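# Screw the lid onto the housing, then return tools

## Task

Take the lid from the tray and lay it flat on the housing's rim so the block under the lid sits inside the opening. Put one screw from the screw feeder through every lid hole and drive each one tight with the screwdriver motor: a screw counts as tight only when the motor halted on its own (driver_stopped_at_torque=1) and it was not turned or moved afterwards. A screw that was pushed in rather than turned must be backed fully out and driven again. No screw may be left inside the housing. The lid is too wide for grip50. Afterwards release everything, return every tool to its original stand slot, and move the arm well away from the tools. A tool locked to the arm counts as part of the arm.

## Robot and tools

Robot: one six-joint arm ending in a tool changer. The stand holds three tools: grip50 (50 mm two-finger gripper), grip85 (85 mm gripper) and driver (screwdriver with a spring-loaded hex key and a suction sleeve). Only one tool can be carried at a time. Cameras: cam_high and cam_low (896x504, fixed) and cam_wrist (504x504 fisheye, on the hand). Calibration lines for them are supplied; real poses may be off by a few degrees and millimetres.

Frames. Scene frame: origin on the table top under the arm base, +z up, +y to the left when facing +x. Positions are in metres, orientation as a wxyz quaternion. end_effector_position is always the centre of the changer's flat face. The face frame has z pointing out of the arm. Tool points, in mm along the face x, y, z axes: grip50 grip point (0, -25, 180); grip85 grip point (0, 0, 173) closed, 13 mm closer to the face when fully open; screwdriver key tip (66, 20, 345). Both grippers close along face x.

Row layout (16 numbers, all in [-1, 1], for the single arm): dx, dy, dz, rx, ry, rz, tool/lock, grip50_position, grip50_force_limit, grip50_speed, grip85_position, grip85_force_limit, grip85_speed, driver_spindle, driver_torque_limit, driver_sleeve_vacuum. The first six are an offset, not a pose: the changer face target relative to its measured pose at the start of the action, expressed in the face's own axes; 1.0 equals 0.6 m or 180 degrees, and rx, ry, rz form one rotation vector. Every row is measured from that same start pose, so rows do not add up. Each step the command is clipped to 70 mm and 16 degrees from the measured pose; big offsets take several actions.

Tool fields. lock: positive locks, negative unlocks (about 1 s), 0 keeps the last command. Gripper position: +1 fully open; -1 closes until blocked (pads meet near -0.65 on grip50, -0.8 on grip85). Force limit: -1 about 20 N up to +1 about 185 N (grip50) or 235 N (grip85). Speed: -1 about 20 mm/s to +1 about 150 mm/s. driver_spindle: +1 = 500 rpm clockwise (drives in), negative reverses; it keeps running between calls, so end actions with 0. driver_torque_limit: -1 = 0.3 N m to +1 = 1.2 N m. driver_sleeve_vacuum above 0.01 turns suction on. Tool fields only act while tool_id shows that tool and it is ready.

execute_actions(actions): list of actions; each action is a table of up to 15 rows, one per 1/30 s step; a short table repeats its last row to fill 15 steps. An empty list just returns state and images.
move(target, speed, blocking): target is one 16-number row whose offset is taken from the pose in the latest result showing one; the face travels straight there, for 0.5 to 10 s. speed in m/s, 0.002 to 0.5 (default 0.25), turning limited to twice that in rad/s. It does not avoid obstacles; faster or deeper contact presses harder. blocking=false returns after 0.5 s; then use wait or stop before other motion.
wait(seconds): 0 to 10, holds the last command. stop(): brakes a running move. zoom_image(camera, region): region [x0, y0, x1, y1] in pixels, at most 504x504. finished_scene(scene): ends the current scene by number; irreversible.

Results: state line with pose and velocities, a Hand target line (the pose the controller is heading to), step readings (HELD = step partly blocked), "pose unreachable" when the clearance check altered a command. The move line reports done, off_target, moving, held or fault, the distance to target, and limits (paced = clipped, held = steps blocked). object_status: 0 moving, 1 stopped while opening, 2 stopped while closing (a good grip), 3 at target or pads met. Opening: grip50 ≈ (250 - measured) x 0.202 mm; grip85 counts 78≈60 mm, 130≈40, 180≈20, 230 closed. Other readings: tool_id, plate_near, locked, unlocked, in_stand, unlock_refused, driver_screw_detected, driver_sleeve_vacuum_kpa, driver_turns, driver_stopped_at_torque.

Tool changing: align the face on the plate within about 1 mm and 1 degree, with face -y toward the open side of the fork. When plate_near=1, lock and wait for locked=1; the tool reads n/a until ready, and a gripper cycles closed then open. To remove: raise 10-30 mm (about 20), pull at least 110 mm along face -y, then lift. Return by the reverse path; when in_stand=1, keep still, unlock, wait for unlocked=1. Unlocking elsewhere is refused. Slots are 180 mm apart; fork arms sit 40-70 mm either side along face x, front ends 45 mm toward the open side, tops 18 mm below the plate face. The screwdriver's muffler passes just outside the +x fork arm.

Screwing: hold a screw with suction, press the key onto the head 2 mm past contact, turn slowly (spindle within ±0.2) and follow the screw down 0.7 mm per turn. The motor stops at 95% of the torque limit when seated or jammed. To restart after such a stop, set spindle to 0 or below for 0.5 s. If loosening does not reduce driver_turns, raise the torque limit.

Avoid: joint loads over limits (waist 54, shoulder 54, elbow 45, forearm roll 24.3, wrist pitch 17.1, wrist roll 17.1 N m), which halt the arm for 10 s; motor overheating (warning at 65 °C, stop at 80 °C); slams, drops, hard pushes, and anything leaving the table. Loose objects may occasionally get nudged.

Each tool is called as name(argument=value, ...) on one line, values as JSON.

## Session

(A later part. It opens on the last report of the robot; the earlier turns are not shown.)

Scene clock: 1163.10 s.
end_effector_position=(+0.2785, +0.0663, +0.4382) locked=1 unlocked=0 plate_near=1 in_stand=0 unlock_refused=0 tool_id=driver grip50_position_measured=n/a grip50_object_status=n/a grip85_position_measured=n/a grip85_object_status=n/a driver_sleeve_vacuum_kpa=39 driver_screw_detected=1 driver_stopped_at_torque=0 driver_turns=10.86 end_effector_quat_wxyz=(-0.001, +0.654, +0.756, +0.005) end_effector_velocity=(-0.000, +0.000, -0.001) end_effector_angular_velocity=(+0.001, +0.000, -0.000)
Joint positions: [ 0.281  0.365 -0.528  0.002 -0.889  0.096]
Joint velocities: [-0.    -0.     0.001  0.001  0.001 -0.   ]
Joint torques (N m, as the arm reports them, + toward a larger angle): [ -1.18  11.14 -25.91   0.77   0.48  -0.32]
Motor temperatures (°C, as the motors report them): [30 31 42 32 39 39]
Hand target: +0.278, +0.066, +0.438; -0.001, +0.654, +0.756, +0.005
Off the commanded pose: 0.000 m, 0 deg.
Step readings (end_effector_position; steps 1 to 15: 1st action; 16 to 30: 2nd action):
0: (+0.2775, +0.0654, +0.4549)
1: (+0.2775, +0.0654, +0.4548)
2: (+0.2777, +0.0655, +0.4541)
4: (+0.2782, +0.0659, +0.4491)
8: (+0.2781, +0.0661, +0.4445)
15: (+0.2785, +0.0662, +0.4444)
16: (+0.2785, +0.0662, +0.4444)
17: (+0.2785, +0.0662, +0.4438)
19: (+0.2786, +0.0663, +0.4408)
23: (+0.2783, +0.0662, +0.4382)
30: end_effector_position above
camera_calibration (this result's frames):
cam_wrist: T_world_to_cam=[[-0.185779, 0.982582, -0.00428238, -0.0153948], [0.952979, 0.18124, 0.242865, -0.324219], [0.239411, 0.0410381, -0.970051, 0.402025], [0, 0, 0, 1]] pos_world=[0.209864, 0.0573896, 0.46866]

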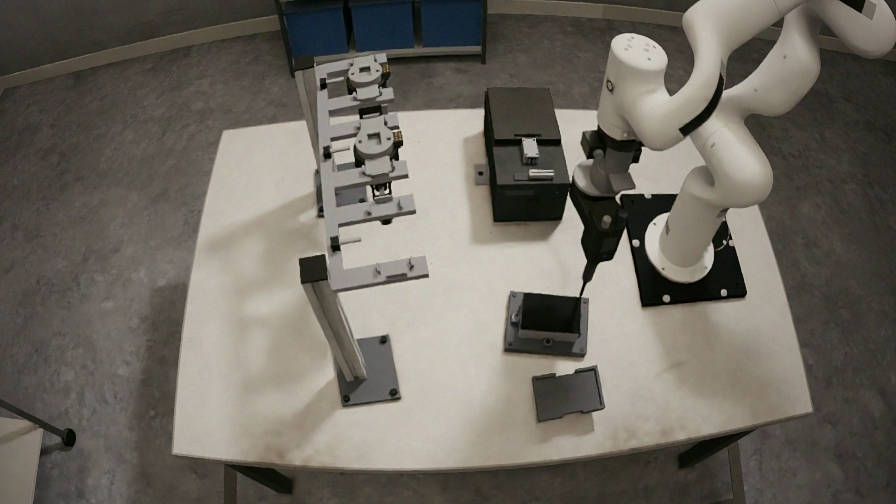

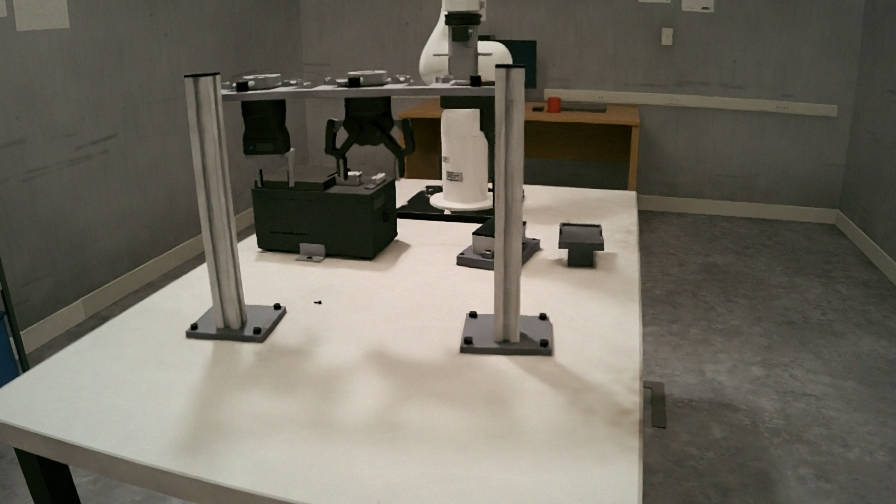

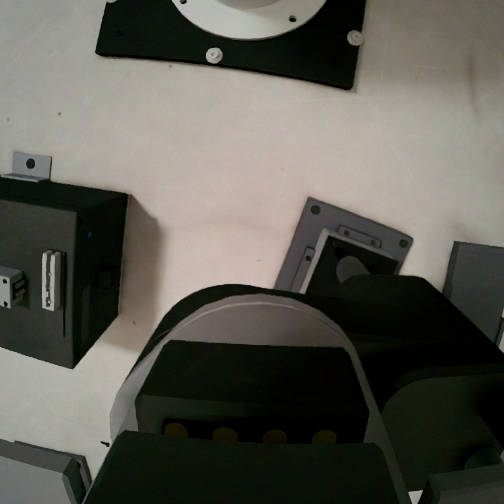

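execute_actions(actions=[[[0,0,0.012,0,0,0,0,1,0,0,1,0,0,0,0,1]],[[0,0,0.008,0,0,0,0,1,0,0,1,0,0,0,0,1]],[[0,0,0.005,0,0,0,0,1,0,0,1,0,0,0,0,1]],[[0,0,0.004,0,0,0,0,1,0,0,1,0,0,0,0,1]],[[0,0,0.003,0,0,0,0,1,0,0,1,0,0,0,0,1]]])

zoom_image(camera="cam_wrist", region=[315, 225, 355, 265])

Scene clock: 1173.43 s.
end_effector_position=(+0.2787, +0.0664, +0.4192) locked=1 unlocked=0 plate_near=1 in_stand=0 unlock_refused=0 tool_id=driver grip50_position_measured=n/a grip50_object_status=n/a grip85_position_measured=n/a grip85_object_status=n/a driver_sleeve_vacuum_kpa=36 driver_screw_detected=1 driver_stopped_at_torque=0 driver_turns=10.86 end_effector_quat_wxyz=(-0.001, +0.654, +0.756, +0.005) end_effector_velocity=(-0.000, +0.000, -0.000) end_effector_angular_velocity=(-0.001, +0.002, +0.001)
Joint positions: [ 0.281  0.342 -0.499  0.002 -0.836  0.095]
Joint velocities: [ 0.    -0.     0.    -0.    -0.002 -0.   ]
Joint torques (N m, as the arm reports them, + toward a larger angle): [ -2.52   7.88 -23.58   0.72   0.67  -0.24]
Motor temperatures (°C, as the motors report them): [30 31 42 32 39 39]
Hand target: +0.279, +0.066, +0.419; -0.001, +0.654, +0.756, +0.005
Off the commanded pose: 0.000 m, 0 deg.
Step readings (end_effector_position; steps 1 to 15: 1st action; 16 to 30: 2nd action; 31 to 45: 3rd action; 46 to 60: 4th action; 61 to 75: 5th action):
0: (+0.2785, +0.0663, +0.4381)
1: (+0.2785, +0.0663, +0.4381)
2: (+0.2786, +0.0663, +0.4375)
4: (+0.2786, +0.0663, +0.4341)
8: (+0.2783, +0.0663, +0.4311)
15: (+0.2786, +0.0663, +0.4310)
16: (+0.2786, +0.0663, +0.4310)
17: (+0.2786, +0.0663, +0.4305)
19: (+0.2786, +0.0663, +0.4282)
23: (+0.2785, +0.0663, +0.4263)
30: (+0.2786, +0.0663, +0.4263)
31: (+0.2786, +0.0663, +0.4263)
32: (+0.2786, +0.0664, +0.4259)
34: (+0.2786, +0.0664, +0.4245)
38: (+0.2786, +0.0664, +0.4236)
45: (+0.2786, +0.0664, +0.4233)
46: (+0.2786, +0.0664, +0.4233)
47: (+0.2787, +0.0664, +0.4231)
49: (+0.2787, +0.0664, +0.4219)
53: (+0.2786, +0.0664, +0.4211)
60: (+0.2787, +0.0664, +0.4210)
61: (+0.2787, +0.0664, +0.4210)
62: (+0.2787, +0.0664, +0.4208)
64: (+0.2787, +0.0664, +0.4199)
68: (+0.2786, +0.0664, +0.4193)
75: end_effector_position above
camera_calibration (this result's frames):
cam_wrist: T_world_to_cam=[[-0.185697, 0.982598, -0.00428325, -0.0156215], [0.952871, 0.18114, 0.243361, -0.319983], [0.239902, 0.0411099, -0.969926, 0.383399], [0, 0, 0, 1]] pos_world=[0.210023, 0.0575497, 0.449673]

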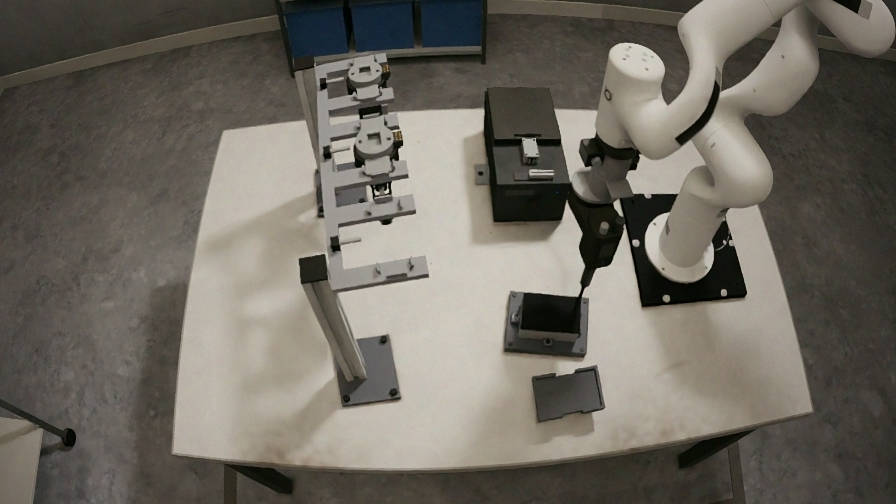

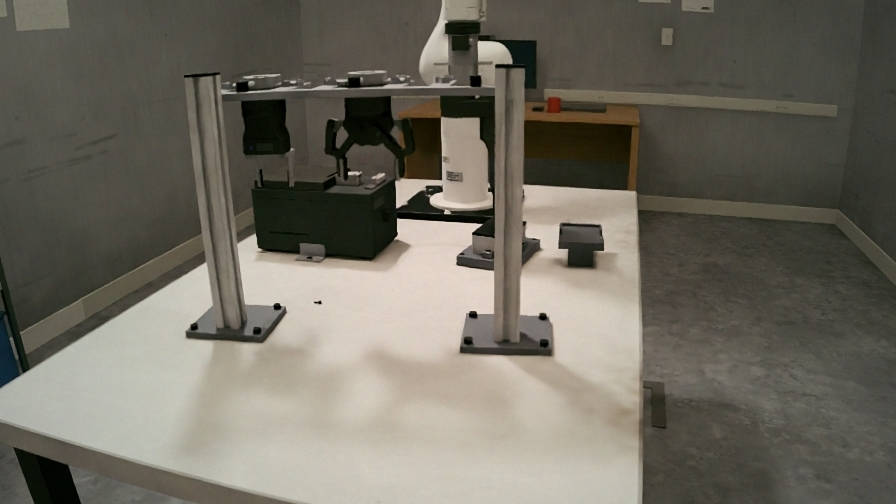

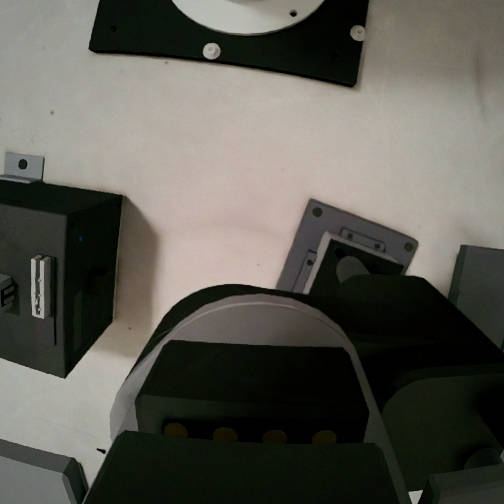

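Region (315, 225, 355, 265) of cam_wrist's 504x504 image, scaled by 12.600, with more detail than that image has.

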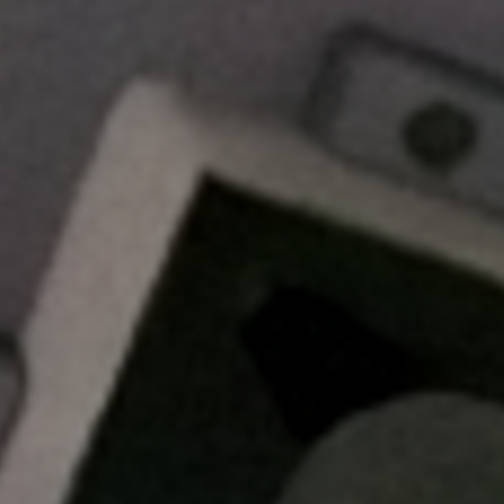

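execute_actions(actions=[[[0,0,0,0,0,0,0,1,0,0,1,0,0,0.2,0,1]],[[0,0,0,0,0,0,0,1,0,0,1,0,0,0.2,0,1]],[[0,0,0.001,0,0,0,0,1,0,0,1,0,0,0.2,0,1]],[[0,0,0.001,0,0,0,0,1,0,0,1,0,0,0.2,0,1]],[[0,0,0.001,0,0,0,0,1,0,0,1,0,0,0.2,0,1]],[[0,0,0.001,0,0,0,0,1,0,0,1,0,0,0.2,0,1]],[[0,0,0.001,0,0,0,0,1,0,0,1,0,0,0.2,0,1]],[[0,0,0.001,0,0,0,0,1,0,0,1,0,0,0.2,0,1]],[[0,0,0,0,0,0,0,1,0,0,1,0,0,0.2,0,1]],[[0,0,0,0,0,0,0,1,0,0,1,0,0,0,0,1]]])

Scene clock: 1191.93 s.
end_effector_position=(+0.2788, +0.0665, +0.4156) locked=1 unlocked=0 plate_near=1 in_stand=0 unlock_refused=0 tool_id=driver grip50_position_measured=n/a grip50_object_status=n/a grip85_position_measured=n/a grip85_object_status=n/a driver_sleeve_vacuum_kpa=16 driver_screw_detected=0 driver_stopped_at_torque=0 driver_turns=18.30 end_effector_quat_wxyz=(-0.001, +0.654, +0.756, +0.005) end_effector_velocity=(+0.000, -0.000, +0.000) end_effector_angular_velocity=(-0.000, -0.001, +0.000)
Joint positions: [ 0.281  0.337 -0.493  0.002 -0.825  0.096]
Joint velocities: [-0.     0.    -0.001 -0.001 -0.    -0.   ]
Joint torques (N m, as the arm reports them, + toward a larger angle): [ -2.24  10.77 -24.01   0.74  -1.13  -0.49]
Motor temperatures (°C, as the motors report them): [30 31 42 32 39 39]
Hand target: +0.279, +0.066, +0.416; -0.001, +0.654, +0.756, +0.005
Off the commanded pose: 0.000 m, 0 deg.
Step readings (end_effector_position; steps 1 to 15: 1st action; 16 to 30: 2nd action; 31 to 45: 3rd action; 46 to 60: 4th action; 61 to 75: 5th action; 76 to 90: 6th action; 91 to 105: 7th action; 106 to 120: 8th action; 121 to 135: 9th action; 136 to 150: 10th action):
0: (+0.2787, +0.0664, +0.4192)
1: (+0.2787, +0.0664, +0.4192)
2: (+0.2787, +0.0664, +0.4192)
4: (+0.2787, +0.0664, +0.4190)
8: (+0.2787, +0.0664, +0.4190)
15: (+0.2787, +0.0664, +0.4192)
16: (+0.2787, +0.0664, +0.4192)
17: (+0.2787, +0.0664, +0.4192)
19: (+0.2787, +0.0664, +0.4192)
23: (+0.2787, +0.0664, +0.4192)
30: (+0.2787, +0.0664, +0.4192)
31: (+0.2787, +0.0664, +0.4192)
32: (+0.2787, +0.0664, +0.4191)
34: (+0.2787, +0.0664, +0.4188)
38: (+0.2787, +0.0664, +0.4186)
45: (+0.2787, +0.0664, +0.4186)
46: (+0.2787, +0.0664, +0.4186)
47: (+0.2787, +0.0664, +0.4185)
49: (+0.2787, +0.0664, +0.4182)
53: (+0.2788, +0.0664, +0.4181)
60: (+0.2787, +0.0664, +0.4180)
61: (+0.2787, +0.0664, +0.4180)
62: (+0.2787, +0.0664, +0.4179)
64: (+0.2788, +0.0664, +0.4177)
68: (+0.2788, +0.0664, +0.4175)
75: (+0.2788, +0.0664, +0.4174)
76: (+0.2788, +0.0664, +0.4174)
77: (+0.2788, +0.0664, +0.4173)
79: (+0.2788, +0.0665, +0.4171)
83: (+0.2788, +0.0665, +0.4169)
90: (+0.2788, +0.0664, +0.4168)
91: (+0.2788, +0.0664, +0.4168)
92: (+0.2788, +0.0664, +0.4167)
94: (+0.2788, +0.0665, +0.4165)
98: (+0.2788, +0.0665, +0.4163)
105: (+0.2788, +0.0665, +0.4162)
106: (+0.2788, +0.0665, +0.4162)
107: (+0.2788, +0.0665, +0.4161)
109: (+0.2788, +0.0665, +0.4158)
113: (+0.2788, +0.0665, +0.4157)
120: (+0.2788, +0.0665, +0.4156)
121: (+0.2788, +0.0665, +0.4156)
122: (+0.2788, +0.0665, +0.4156)
124: (+0.2788, +0.0665, +0.4155)
128: (+0.2788, +0.0664, +0.4154)
135: (+0.2788, +0.0665, +0.4156)
136: (+0.2788, +0.0665, +0.4156)
137: (+0.2788, +0.0665, +0.4156)
139: (+0.2788, +0.0665, +0.4156)
143: (+0.2788, +0.0665, +0.4156)
150: end_effector_position above
camera_calibration (this result's frames):
cam_wrist: T_world_to_cam=[[-0.185592, 0.982618, -0.00428822, -0.0156831], [0.952739, 0.181013, 0.243973, -0.31942], [0.240508, 0.0411938, -0.969773, 0.379609], [0, 0, 0, 1]] pos_world=[0.210114, 0.0575921, 0.445997]

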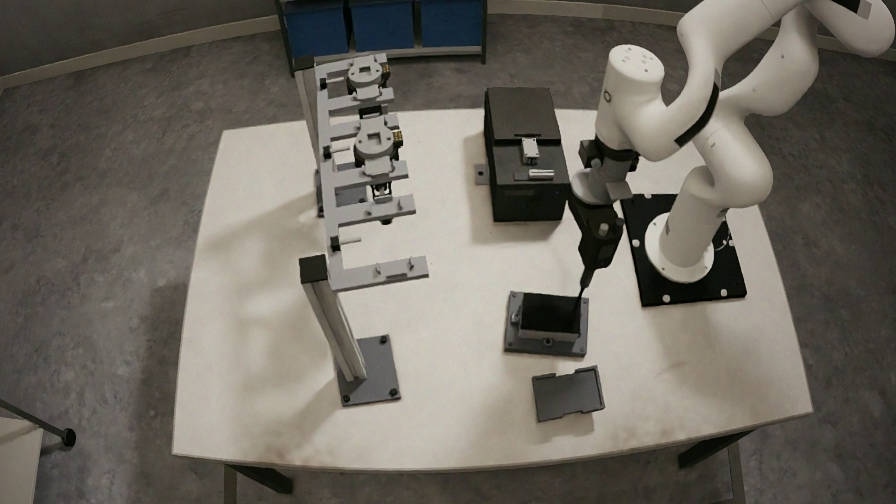

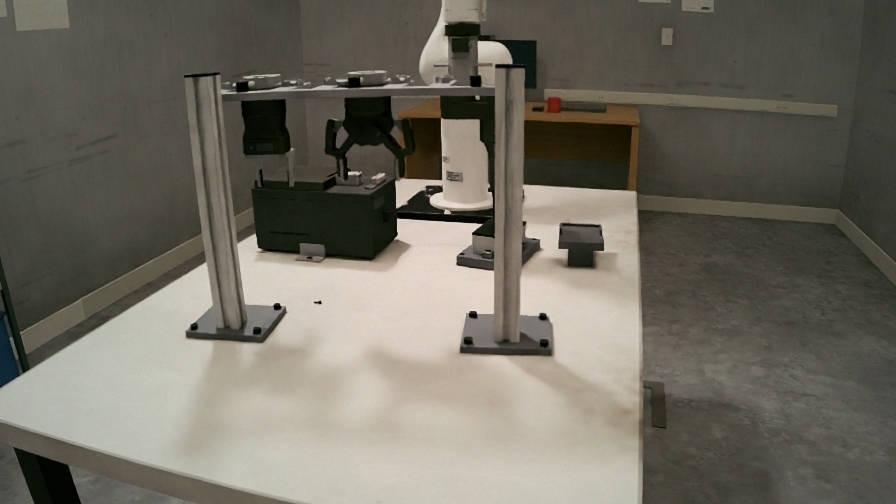

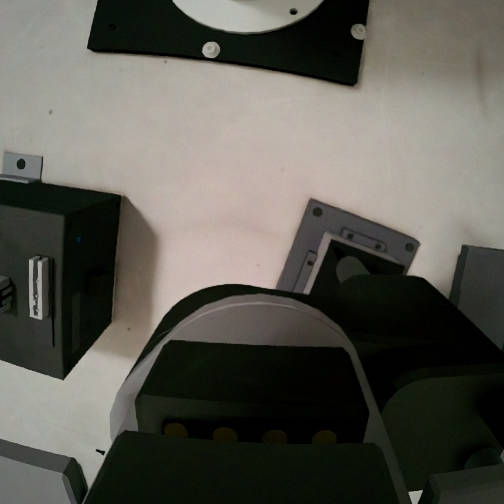

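zoom_image(camera="cam_wrist", region=[315, 225, 355, 265])

zoom_image(camera="cam_high", region=[560, 270, 610, 320])

zoom_image(camera="cam_low", region=[460, 190, 550, 260])

Region (315, 225, 355, 265) of cam_wrist's 504x504 image, scaled by 12.600, with more detail than that image has.

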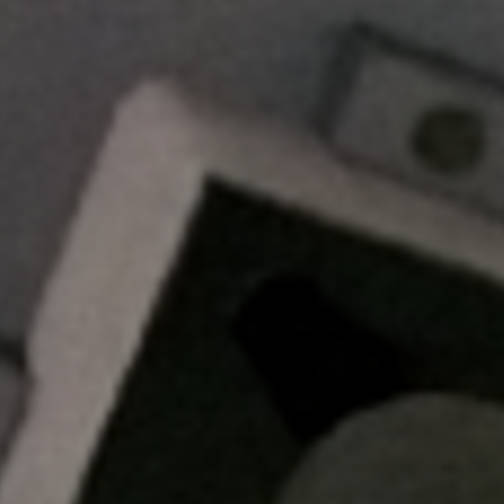

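Region (560, 270, 610, 320) of cam_high's 896x504 image, scaled by 10.080, with more detail than that image has.

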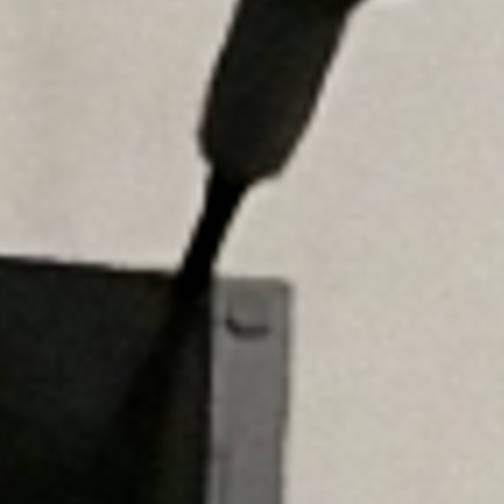

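Region (460, 190, 550, 260) of cam_low's 896x504 image, scaled by 5.600, with more detail than that image has.

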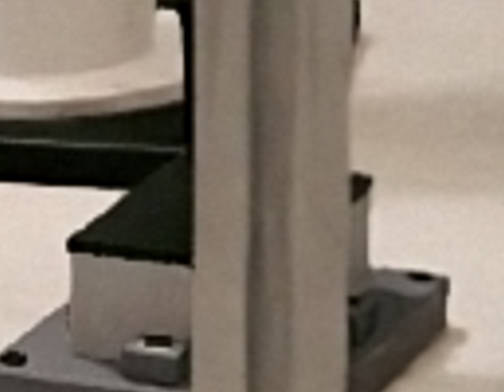

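execute_actions(actions=[[[0,0,-0.004,0,0,0,0,1,0,0,1,0,0,0,0,1]],[[0,0,-0.005,0,0,0,0,1,0,0,1,0,0,0,0,1]]])

zoom_image(camera="cam_wrist", region=[315, 225, 355, 265])

zoom_image(camera="cam_high", region=[560, 270, 610, 320])

Scene clock: 1232.23 s.
end_effector_position=(+0.2787, +0.0664, +0.4209) locked=1 unlocked=0 plate_near=1 in_stand=0 unlock_refused=0 tool_id=driver grip50_position_measured=n/a grip50_object_status=n/a grip85_position_measured=n/a grip85_object_status=n/a driver_sleeve_vacuum_kpa=14 driver_screw_detected=0 driver_stopped_at_torque=0 driver_turns=18.30 end_effector_quat_wxyz=(-0.001, +0.654, +0.756, +0.005) end_effector_velocity=(-0.000, +0.000, -0.000) end_effector_angular_velocity=(+0.000, +0.001, -0.000)
Joint positions: [ 0.281  0.344 -0.501  0.002 -0.841  0.096]
Joint velocities: [ 0.    -0.    -0.     0.001 -0.001 -0.   ]
Joint torques (N m, as the arm reports them, + toward a larger angle): [ -1.33  10.44 -25.53   0.77   0.57  -0.26]
Motor temperatures (°C, as the motors report them): [30 31 42 32 39 39]
Hand target: +0.279, +0.066, +0.421; -0.001, +0.654, +0.756, +0.005
Off the commanded pose: 0.000 m, 0 deg.
Step readings (end_effector_position; steps 1 to 15: 1st action; 16 to 30: 2nd action):
0: (+0.2788, +0.0665, +0.4156)
1: (+0.2788, +0.0665, +0.4156)
2: (+0.2788, +0.0664, +0.4158)
4: (+0.2787, +0.0664, +0.4171)
8: (+0.2783, +0.0663, +0.4177)
15: (+0.2787, +0.0664, +0.4179)
16: (+0.2787, +0.0664, +0.4179)
17: (+0.2787, +0.0664, +0.4183)
19: (+0.2786, +0.0664, +0.4197)
23: (+0.2787, +0.0664, +0.4209)
30: end_effector_position above
camera_calibration (this result's frames):
cam_wrist: T_world_to_cam=[[-0.185674, 0.982602, -0.00431302, -0.0155887], [0.952866, 0.181123, 0.243394, -0.320381], [0.23994, 0.0410821, -0.969918, 0.385025], [0, 0, 0, 1]] pos_world=[0.210002, 0.0575282, 0.451354]

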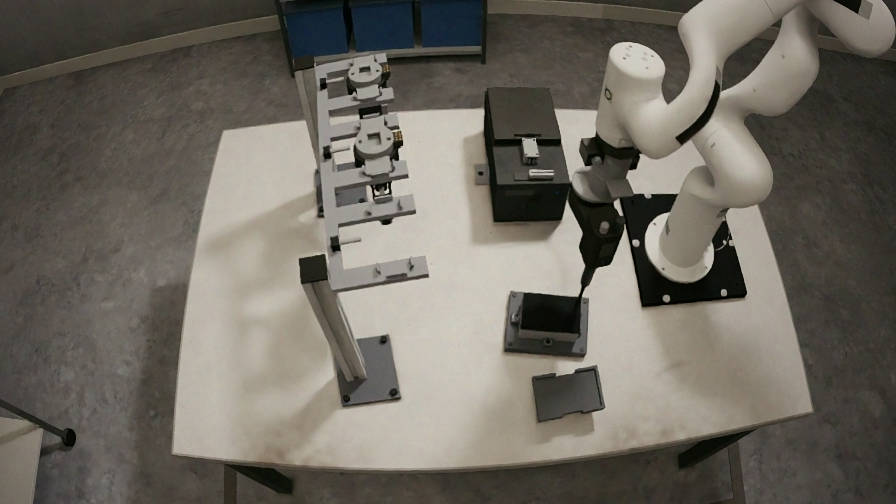

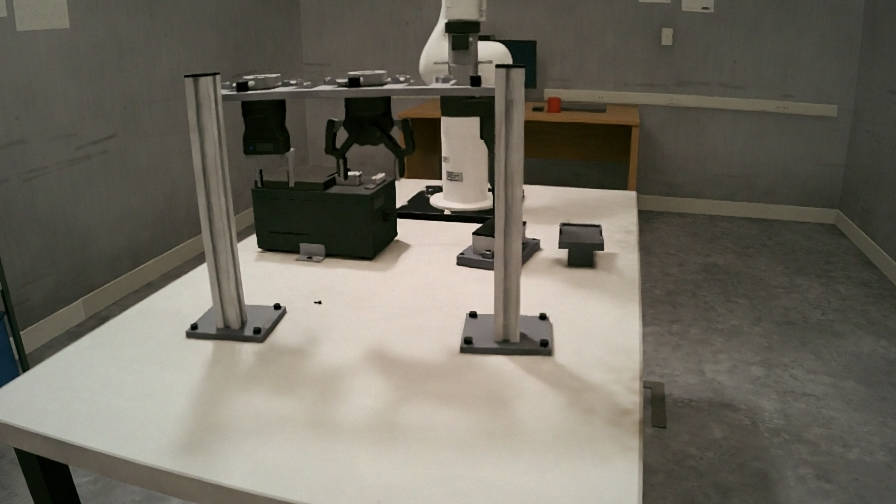

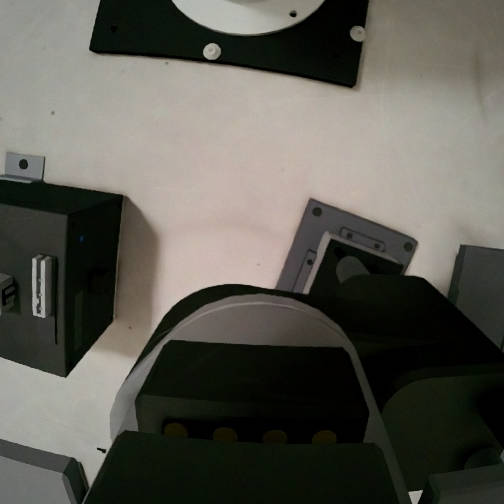

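Region (315, 225, 355, 265) of cam_wrist's 504x504 image, scaled by 12.600, with more detail than that image has.

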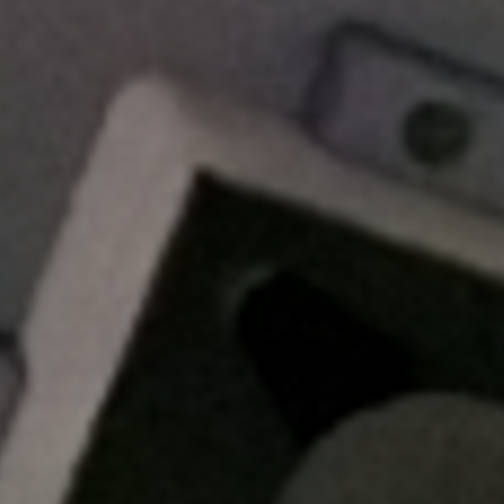

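Region (560, 270, 610, 320) of cam_high's 896x504 image, scaled by 10.080, with more detail than that image has.

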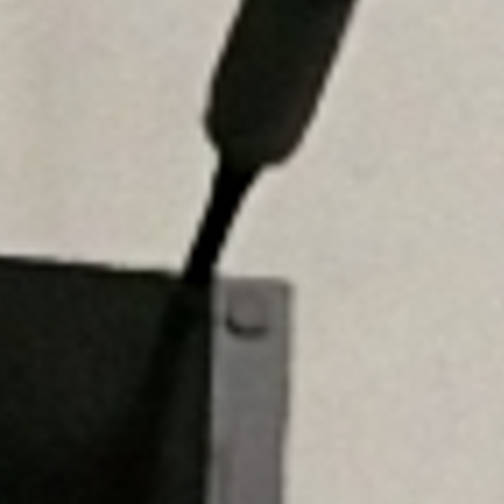

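execute_actions(actions=[[[0,0,-0.008,0,0,0,0,1,0,0,1,0,0,0,0,-1]],[[0,0,-0.02,0,0,0,0,1,0,0,1,0,0,0,0,-1]]])

zoom_image(camera="cam_wrist", region=[305, 210, 365, 270])

zoom_image(camera="cam_high", region=[560, 270, 610, 320])

Scene clock: 1247.23 s.
end_effector_position=(+0.2785, +0.0663, +0.4376) locked=1 unlocked=0 plate_near=1 in_stand=0 unlock_refused=0 tool_id=driver grip50_position_measured=n/a grip50_object_status=n/a grip85_position_measured=n/a grip85_object_status=n/a driver_sleeve_vacuum_kpa=0 driver_screw_detected=0 driver_stopped_at_torque=0 driver_turns=18.30 end_effector_quat_wxyz=(-0.001, +0.654, +0.756, +0.005) end_effector_velocity=(+0.000, +0.000, +0.000) end_effector_angular_velocity=(+0.000, -0.001, +0.000)
Joint positions: [ 0.281  0.365 -0.527  0.002 -0.887  0.096]
Joint velocities: [-0.    -0.    -0.001  0.     0.    -0.   ]
Joint torques (N m, as the arm reports them, + toward a larger angle): [ -1.89  11.94 -25.49   1.08   0.46  -0.3 ]
Motor temperatures (°C, as the motors report them): [30 31 42 32 39 39]
Hand target: +0.279, +0.066, +0.438; -0.001, +0.654, +0.756, +0.005
Off the commanded pose: 0.000 m, 0 deg.
Step readings (end_effector_position; steps 1 to 15: 1st action; 16 to 30: 2nd action):
0: (+0.2787, +0.0664, +0.4209)
1: (+0.2787, +0.0664, +0.4209)
2: (+0.2786, +0.0664, +0.4214)
4: (+0.2786, +0.0664, +0.4237)
8: (+0.2788, +0.0664, +0.4256)
15: (+0.2786, +0.0664, +0.4257)
16: (+0.2786, +0.0664, +0.4257)
17: (+0.2785, +0.0663, +0.4265)
19: (+0.2783, +0.0662, +0.4321)
23: (+0.2789, +0.0664, +0.4374)
30: end_effector_position above
camera_calibration (this result's frames):
cam_wrist: T_world_to_cam=[[-0.185742, 0.982589, -0.0042844, -0.0154078], [0.952927, 0.181195, 0.243103, -0.324187], [0.239647, 0.0410718, -0.969991, 0.401334], [0, 0, 0, 1]] pos_world=[0.209886, 0.0573971, 0.468035]

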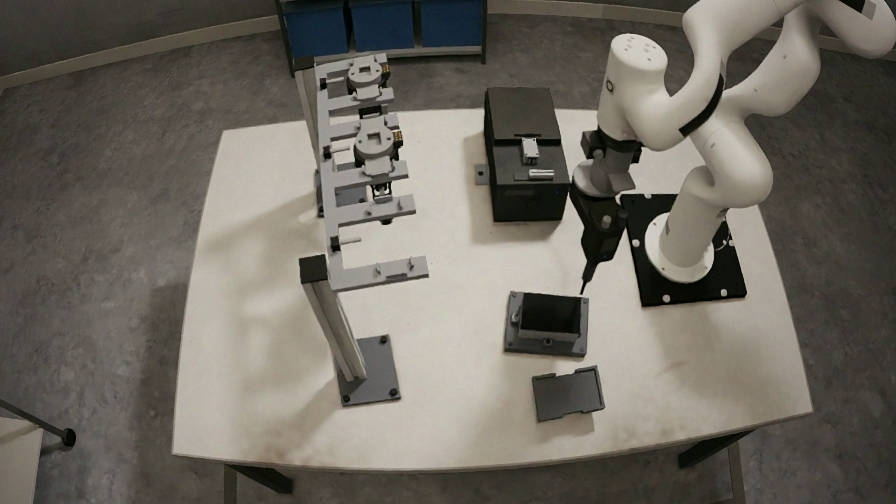

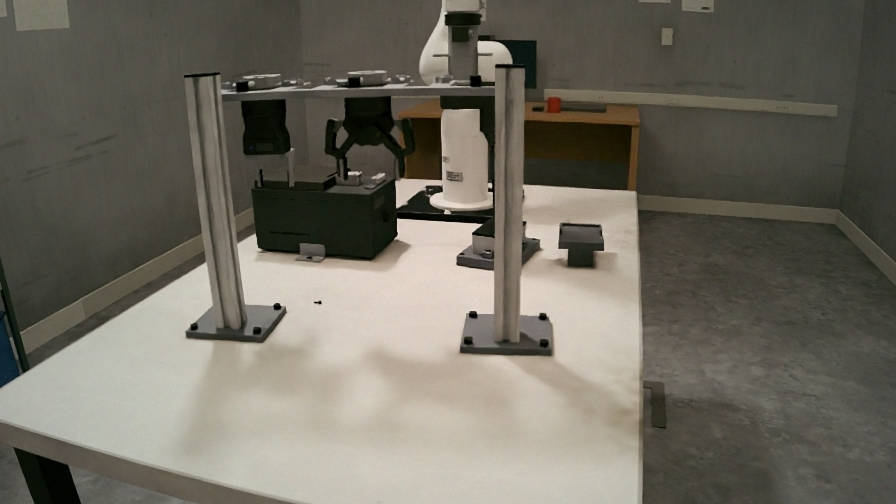

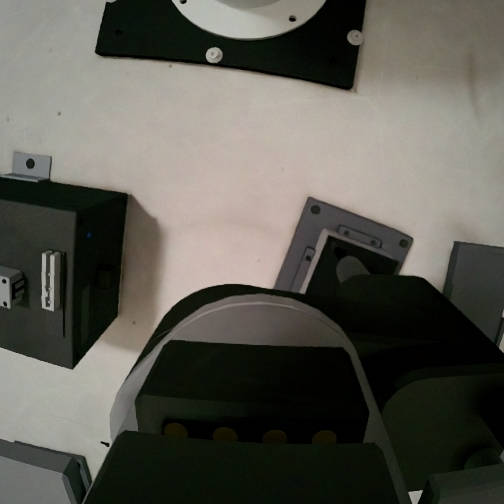

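Region (305, 210, 365, 270) of cam_wrist's 504x504 image, scaled by 8.400, with more detail than that image has.

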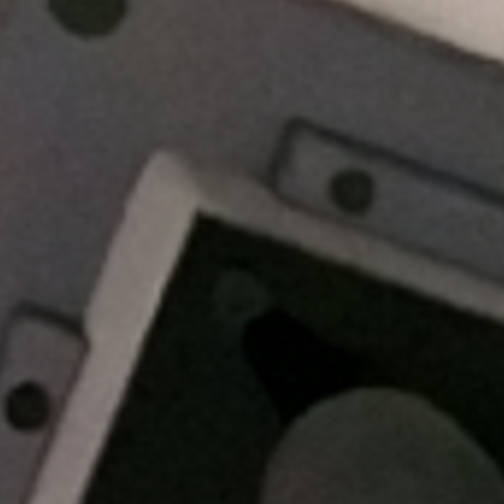

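Region (560, 270, 610, 320) of cam_high's 896x504 image, scaled by 10.080, with more detail than that image has.

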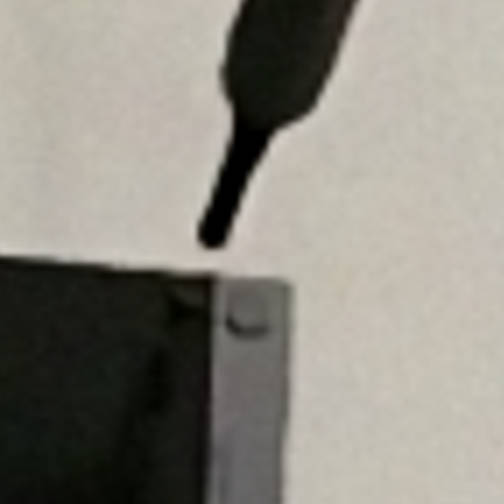

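execute_actions(actions=[[[0.0004,0,0.02,0,0,0,0,1,0,0,1,0,0,0,0,1]],[[0,0,0.008,0,0,0,0,1,0,0,1,0,0,0,0,1]],[[0,0,0.004,0,0,0,0,1,0,0,1,0,0,0,0,1]],[[0,0,0.003,0,0,0,0,1,0,0,1,0,0,0,0,1]]])

zoom_image(camera="cam_wrist", region=[315, 225, 355, 265])

Scene clock: 1268.33 s.
end_effector_position=(+0.2787, +0.0667, +0.4168) locked=1 unlocked=0 plate_near=1 in_stand=0 unlock_refused=0 tool_id=driver grip50_position_measured=n/a grip50_object_status=n/a grip85_position_measured=n/a grip85_object_status=n/a driver_sleeve_vacuum_kpa=14 driver_screw_detected=0 driver_stopped_at_torque=0 driver_turns=18.30 end_effector_quat_wxyz=(-0.001, +0.654, +0.756, +0.005) end_effector_velocity=(-0.001, -0.000, -0.001) end_effector_angular_velocity=(-0.001, +0.003, -0.000)
Joint positions: [ 0.282  0.339 -0.495  0.002 -0.829  0.096]
Joint velocities: [-0.    -0.001  0.001 -0.    -0.001  0.   ]
Joint torques (N m, as the arm reports them, + toward a larger angle): [ -2.36  10.07 -24.24   0.44   0.53  -0.15]
Motor temperatures (°C, as the motors report them): [30 30 42 32 39 39]
Hand target: +0.279, +0.067, +0.417; -0.001, +0.654, +0.756, +0.005
Off the commanded pose: 0.000 m, 0 deg.
Step readings (end_effector_position; steps 1 to 15: 1st action; 16 to 30: 2nd action; 31 to 45: 3rd action; 46 to 60: 4th action):
0: (+0.2786, +0.0663, +0.4377)
1: (+0.2786, +0.0663, +0.4377)
2: (+0.2787, +0.0663, +0.4368)
4: (+0.2787, +0.0665, +0.4312)
8: (+0.2781, +0.0665, +0.4258)
15: (+0.2786, +0.0666, +0.4257)
16: (+0.2786, +0.0666, +0.4256)
17: (+0.2786, +0.0666, +0.4252)
19: (+0.2787, +0.0666, +0.4229)
23: (+0.2785, +0.0666, +0.4210)
30: (+0.2786, +0.0666, +0.4209)
31: (+0.2786, +0.0666, +0.4209)
32: (+0.2787, +0.0666, +0.4206)
34: (+0.2787, +0.0666, +0.4195)
38: (+0.2786, +0.0666, +0.4186)
45: (+0.2786, +0.0666, +0.4185)
46: (+0.2786, +0.0666, +0.4185)
47: (+0.2787, +0.0667, +0.4183)
49: (+0.2787, +0.0667, +0.4174)
53: (+0.2787, +0.0667, +0.4170)
60: end_effector_position above
camera_calibration (this result's frames):
cam_wrist: T_world_to_cam=[[-0.185637, 0.982609, -0.00428698, -0.0158979], [0.952794, 0.181068, 0.243716, -0.319593], [0.240254, 0.0411581, -0.969837, 0.38091], [0, 0, 0, 1]] pos_world=[0.21004, 0.0578119, 0.447242]

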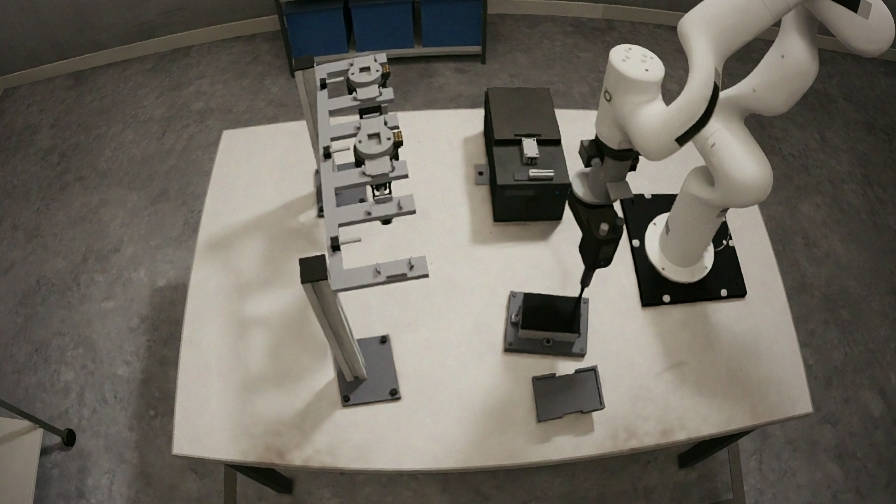

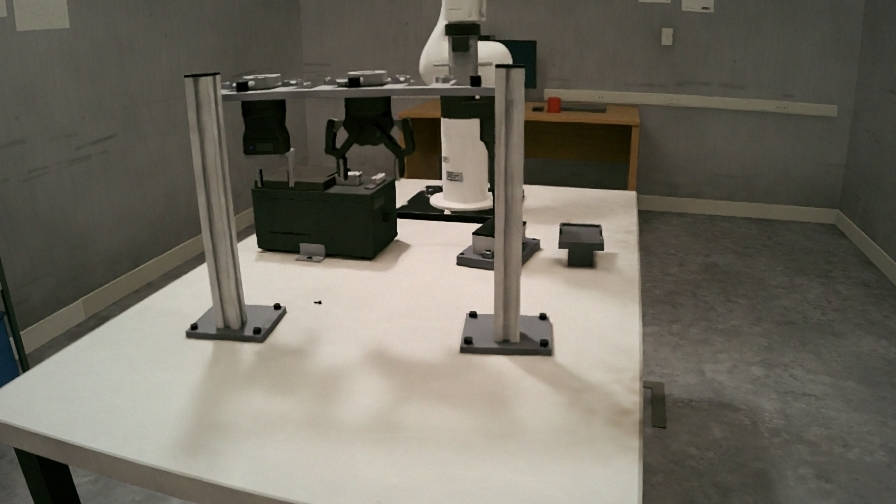

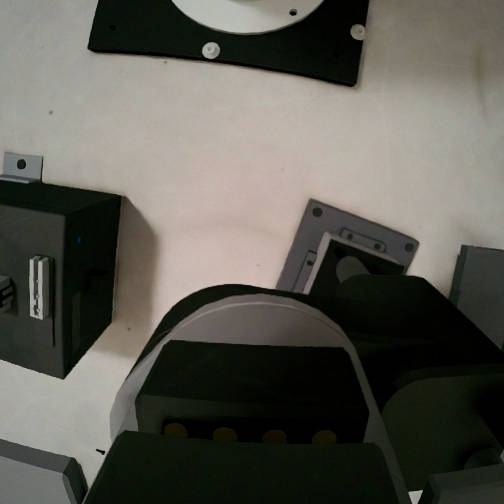

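Region (315, 225, 355, 265) of cam_wrist's 504x504 image, scaled by 12.600, with more detail than that image has.

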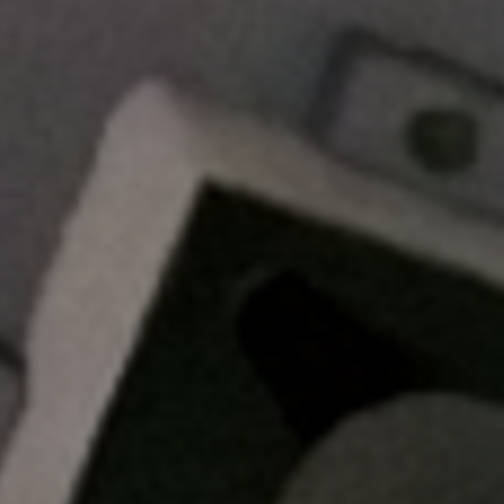

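execute_actions(actions=[[[0,0,0.003,0,0,0,0,1,0,0,1,0,0,0,0,1]],[[0,0,0,0,0,0,0,1,0,0,1,0,0,0.1,0,1]],[[0,0,0,0,0,0,0,1,0,0,1,0,0,0.1,0,1]],[[0,0,0,0,0,0,0,1,0,0,1,0,0,0,0,1]]])

Scene clock: 1276.40 s.
end_effector_position=(+0.2788, +0.0667, +0.4150) locked=1 unlocked=0 plate_near=1 in_stand=0 unlock_refused=0 tool_id=driver grip50_position_measured=n/a grip50_object_status=n/a grip85_position_measured=n/a grip85_object_status=n/a driver_sleeve_vacuum_kpa=22 driver_screw_detected=0 driver_stopped_at_torque=0 driver_turns=19.12 end_effector_quat_wxyz=(-0.001, +0.654, +0.756, +0.005) end_effector_velocity=(-0.000, -0.000, -0.000) end_effector_angular_velocity=(-0.000, +0.001, -0.001)
Joint positions: [ 0.282  0.336 -0.492  0.002 -0.823  0.096]
Joint velocities: [-0.001  0.     0.    -0.    -0.001  0.   ]
Joint torques (N m, as the arm reports them, + toward a larger angle): [  0.05  10.84 -24.39   1.14  -0.81  -0.55]
Motor temperatures (°C, as the motors report them): [30 30 42 32 39 39]
Hand target: +0.279, +0.067, +0.415; -0.001, +0.654, +0.756, +0.005
Off the commanded pose: 0.000 m, 0 deg.
Step readings (end_effector_position; steps 1 to 15: 1st action; 16 to 30: 2nd action; 31 to 45: 3rd action; 46 to 60: 4th action):
0: (+0.2787, +0.0667, +0.4167)
1: (+0.2787, +0.0667, +0.4167)
2: (+0.2787, +0.0667, +0.4165)
4: (+0.2787, +0.0667, +0.4157)
8: (+0.2787, +0.0667, +0.4151)
15: (+0.2787, +0.0667, +0.4150)
16: (+0.2787, +0.0667, +0.4150)
17: (+0.2787, +0.0667, +0.4150)
19: (+0.2787, +0.0667, +0.4150)
23: (+0.2788, +0.0667, +0.4150)
30: (+0.2788, +0.0667, +0.4150)
31: (+0.2788, +0.0667, +0.4149)
32: (+0.2788, +0.0667, +0.4149)
34: (+0.2788, +0.0667, +0.4149)
38: (+0.2788, +0.0667, +0.4149)
45: (+0.2788, +0.0667, +0.4149)
46: (+0.2788, +0.0667, +0.4150)
47: (+0.2788, +0.0667, +0.4150)
49: (+0.2788, +0.0667, +0.4150)
53: (+0.2788, +0.0667, +0.4150)
60: end_effector_position above
camera_calibration (this result's frames):
cam_wrist: T_world_to_cam=[[-0.185559, 0.982624, -0.00431864, -0.0159145], [0.952699, 0.180981, 0.244153, -0.31936], [0.240692, 0.0411905, -0.969727, 0.378918], [0, 0, 0, 1]] pos_world=[0.210099, 0.0578283, 0.445351]

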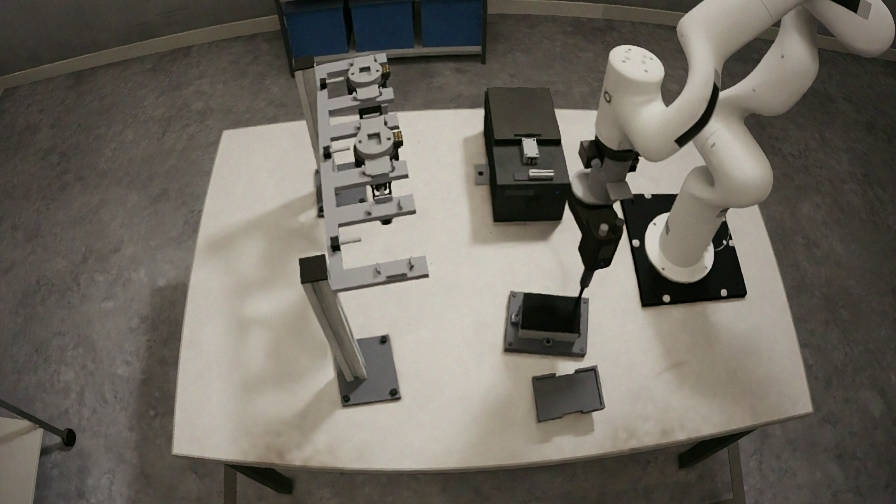

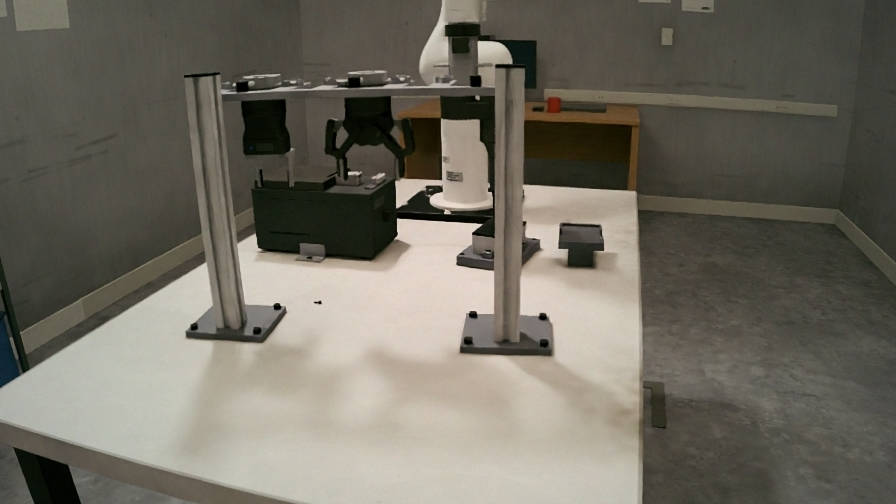

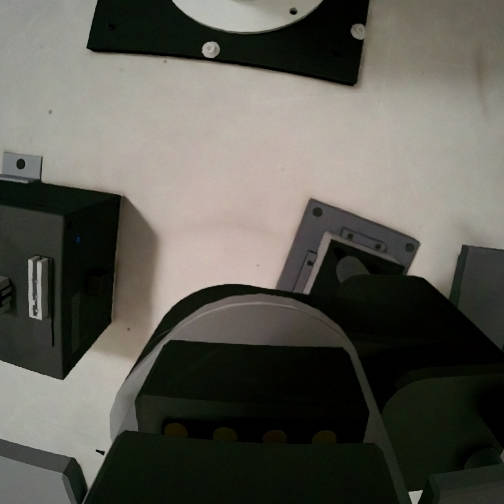

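execute_actions(actions=[[[0,0.0005,0,0,0,0,0,1,0,0,1,0,0,0.1,0,1]],[[0,0,0,0,0,0,0,1,0,0,1,0,0,0.1,0,1]],[[0,0,0,0,0,0,0,1,0,0,1,0,0,0,0,1]]])

Scene clock: 1296.77 s.
end_effector_position=(+0.2790, +0.0667, +0.4149) locked=1 unlocked=0 plate_near=1 in_stand=0 unlock_refused=0 tool_id=driver grip50_position_measured=n/a grip50_object_status=n/a grip85_position_measured=n/a grip85_object_status=n/a driver_sleeve_vacuum_kpa=14 driver_screw_detected=0 driver_stopped_at_torque=0 driver_turns=19.95 end_effector_quat_wxyz=(-0.001, +0.654, +0.756, +0.005) end_effector_velocity=(+0.000, +0.000, +0.000) end_effector_angular_velocity=(+0.001, -0.002, -0.001)
Joint positions: [ 0.281  0.335 -0.493  0.002 -0.823  0.096]
Joint velocities: [-0.     0.    -0.001  0.     0.001  0.001]
Joint torques (N m, as the arm reports them, + toward a larger angle): [ -1.57  11.78 -24.58   0.85  -0.45  -0.49]
Motor temperatures (°C, as the motors report them): [30 30 42 32 39 39]
Hand target: +0.279, +0.067, +0.415; -0.001, +0.654, +0.756, +0.005
Off the commanded pose: 0.000 m, 0 deg.
Step readings (end_effector_position; steps 1 to 15: 1st action; 16 to 30: 2nd action; 31 to 45: 3rd action):
0: (+0.2788, +0.0667, +0.4149)
1: (+0.2788, +0.0667, +0.4149)
2: (+0.2788, +0.0667, +0.4149)
4: (+0.2789, +0.0667, +0.4149)
8: (+0.2790, +0.0667, +0.4149)
15: (+0.2790, +0.0667, +0.4149)
16: (+0.2790, +0.0667, +0.4149)
17: (+0.2790, +0.0667, +0.4149)
19: (+0.2790, +0.0667, +0.4149)
23: (+0.2790, +0.0667, +0.4149)
30: (+0.2790, +0.0667, +0.4149)
31: (+0.2790, +0.0667, +0.4149)
32: (+0.2790, +0.0667, +0.4149)
34: (+0.2790, +0.0667, +0.4149)
38: (+0.2790, +0.0667, +0.4149)
45: end_effector_position above
camera_calibration (this result's frames):
cam_wrist: T_world_to_cam=[[-0.185592, 0.982617, -0.00433096, -0.0158861], [0.952761, 0.181027, 0.243877, -0.319503], [0.240422, 0.0411352, -0.969796, 0.378951], [0, 0, 0, 1]] pos_world=[0.210353, 0.0578606, 0.445356]

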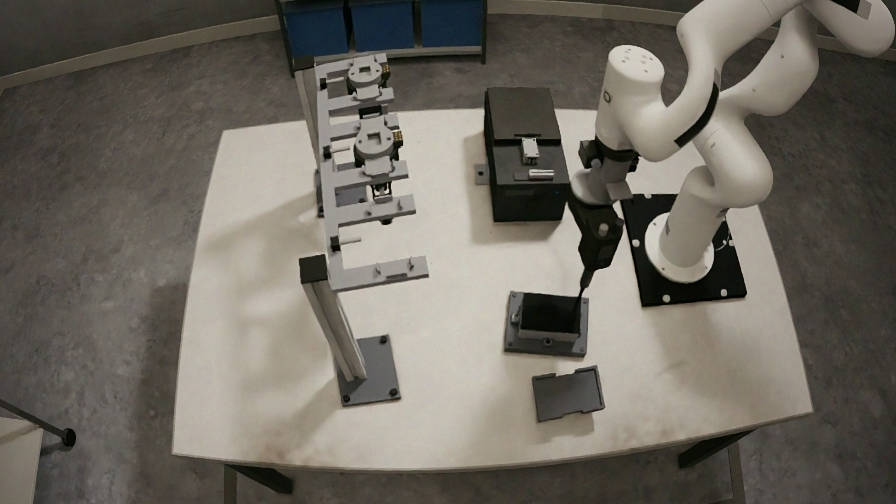

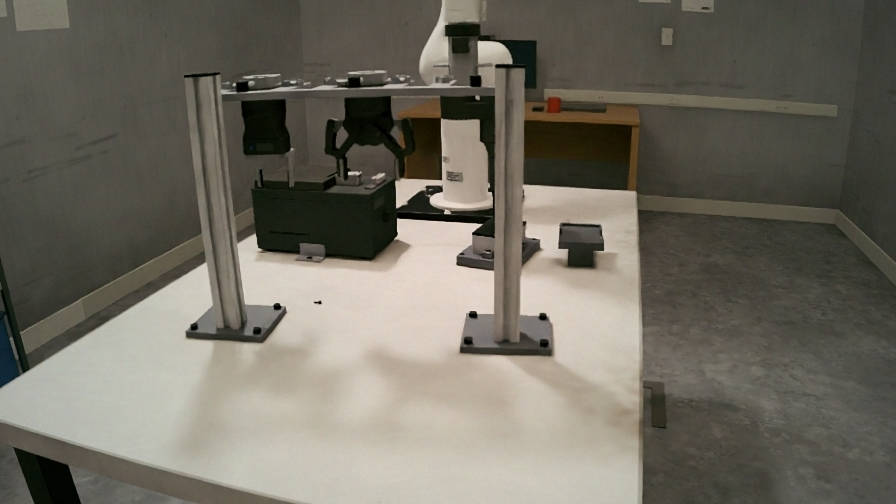

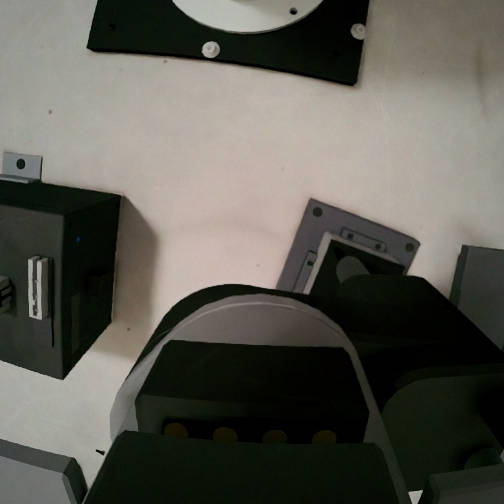

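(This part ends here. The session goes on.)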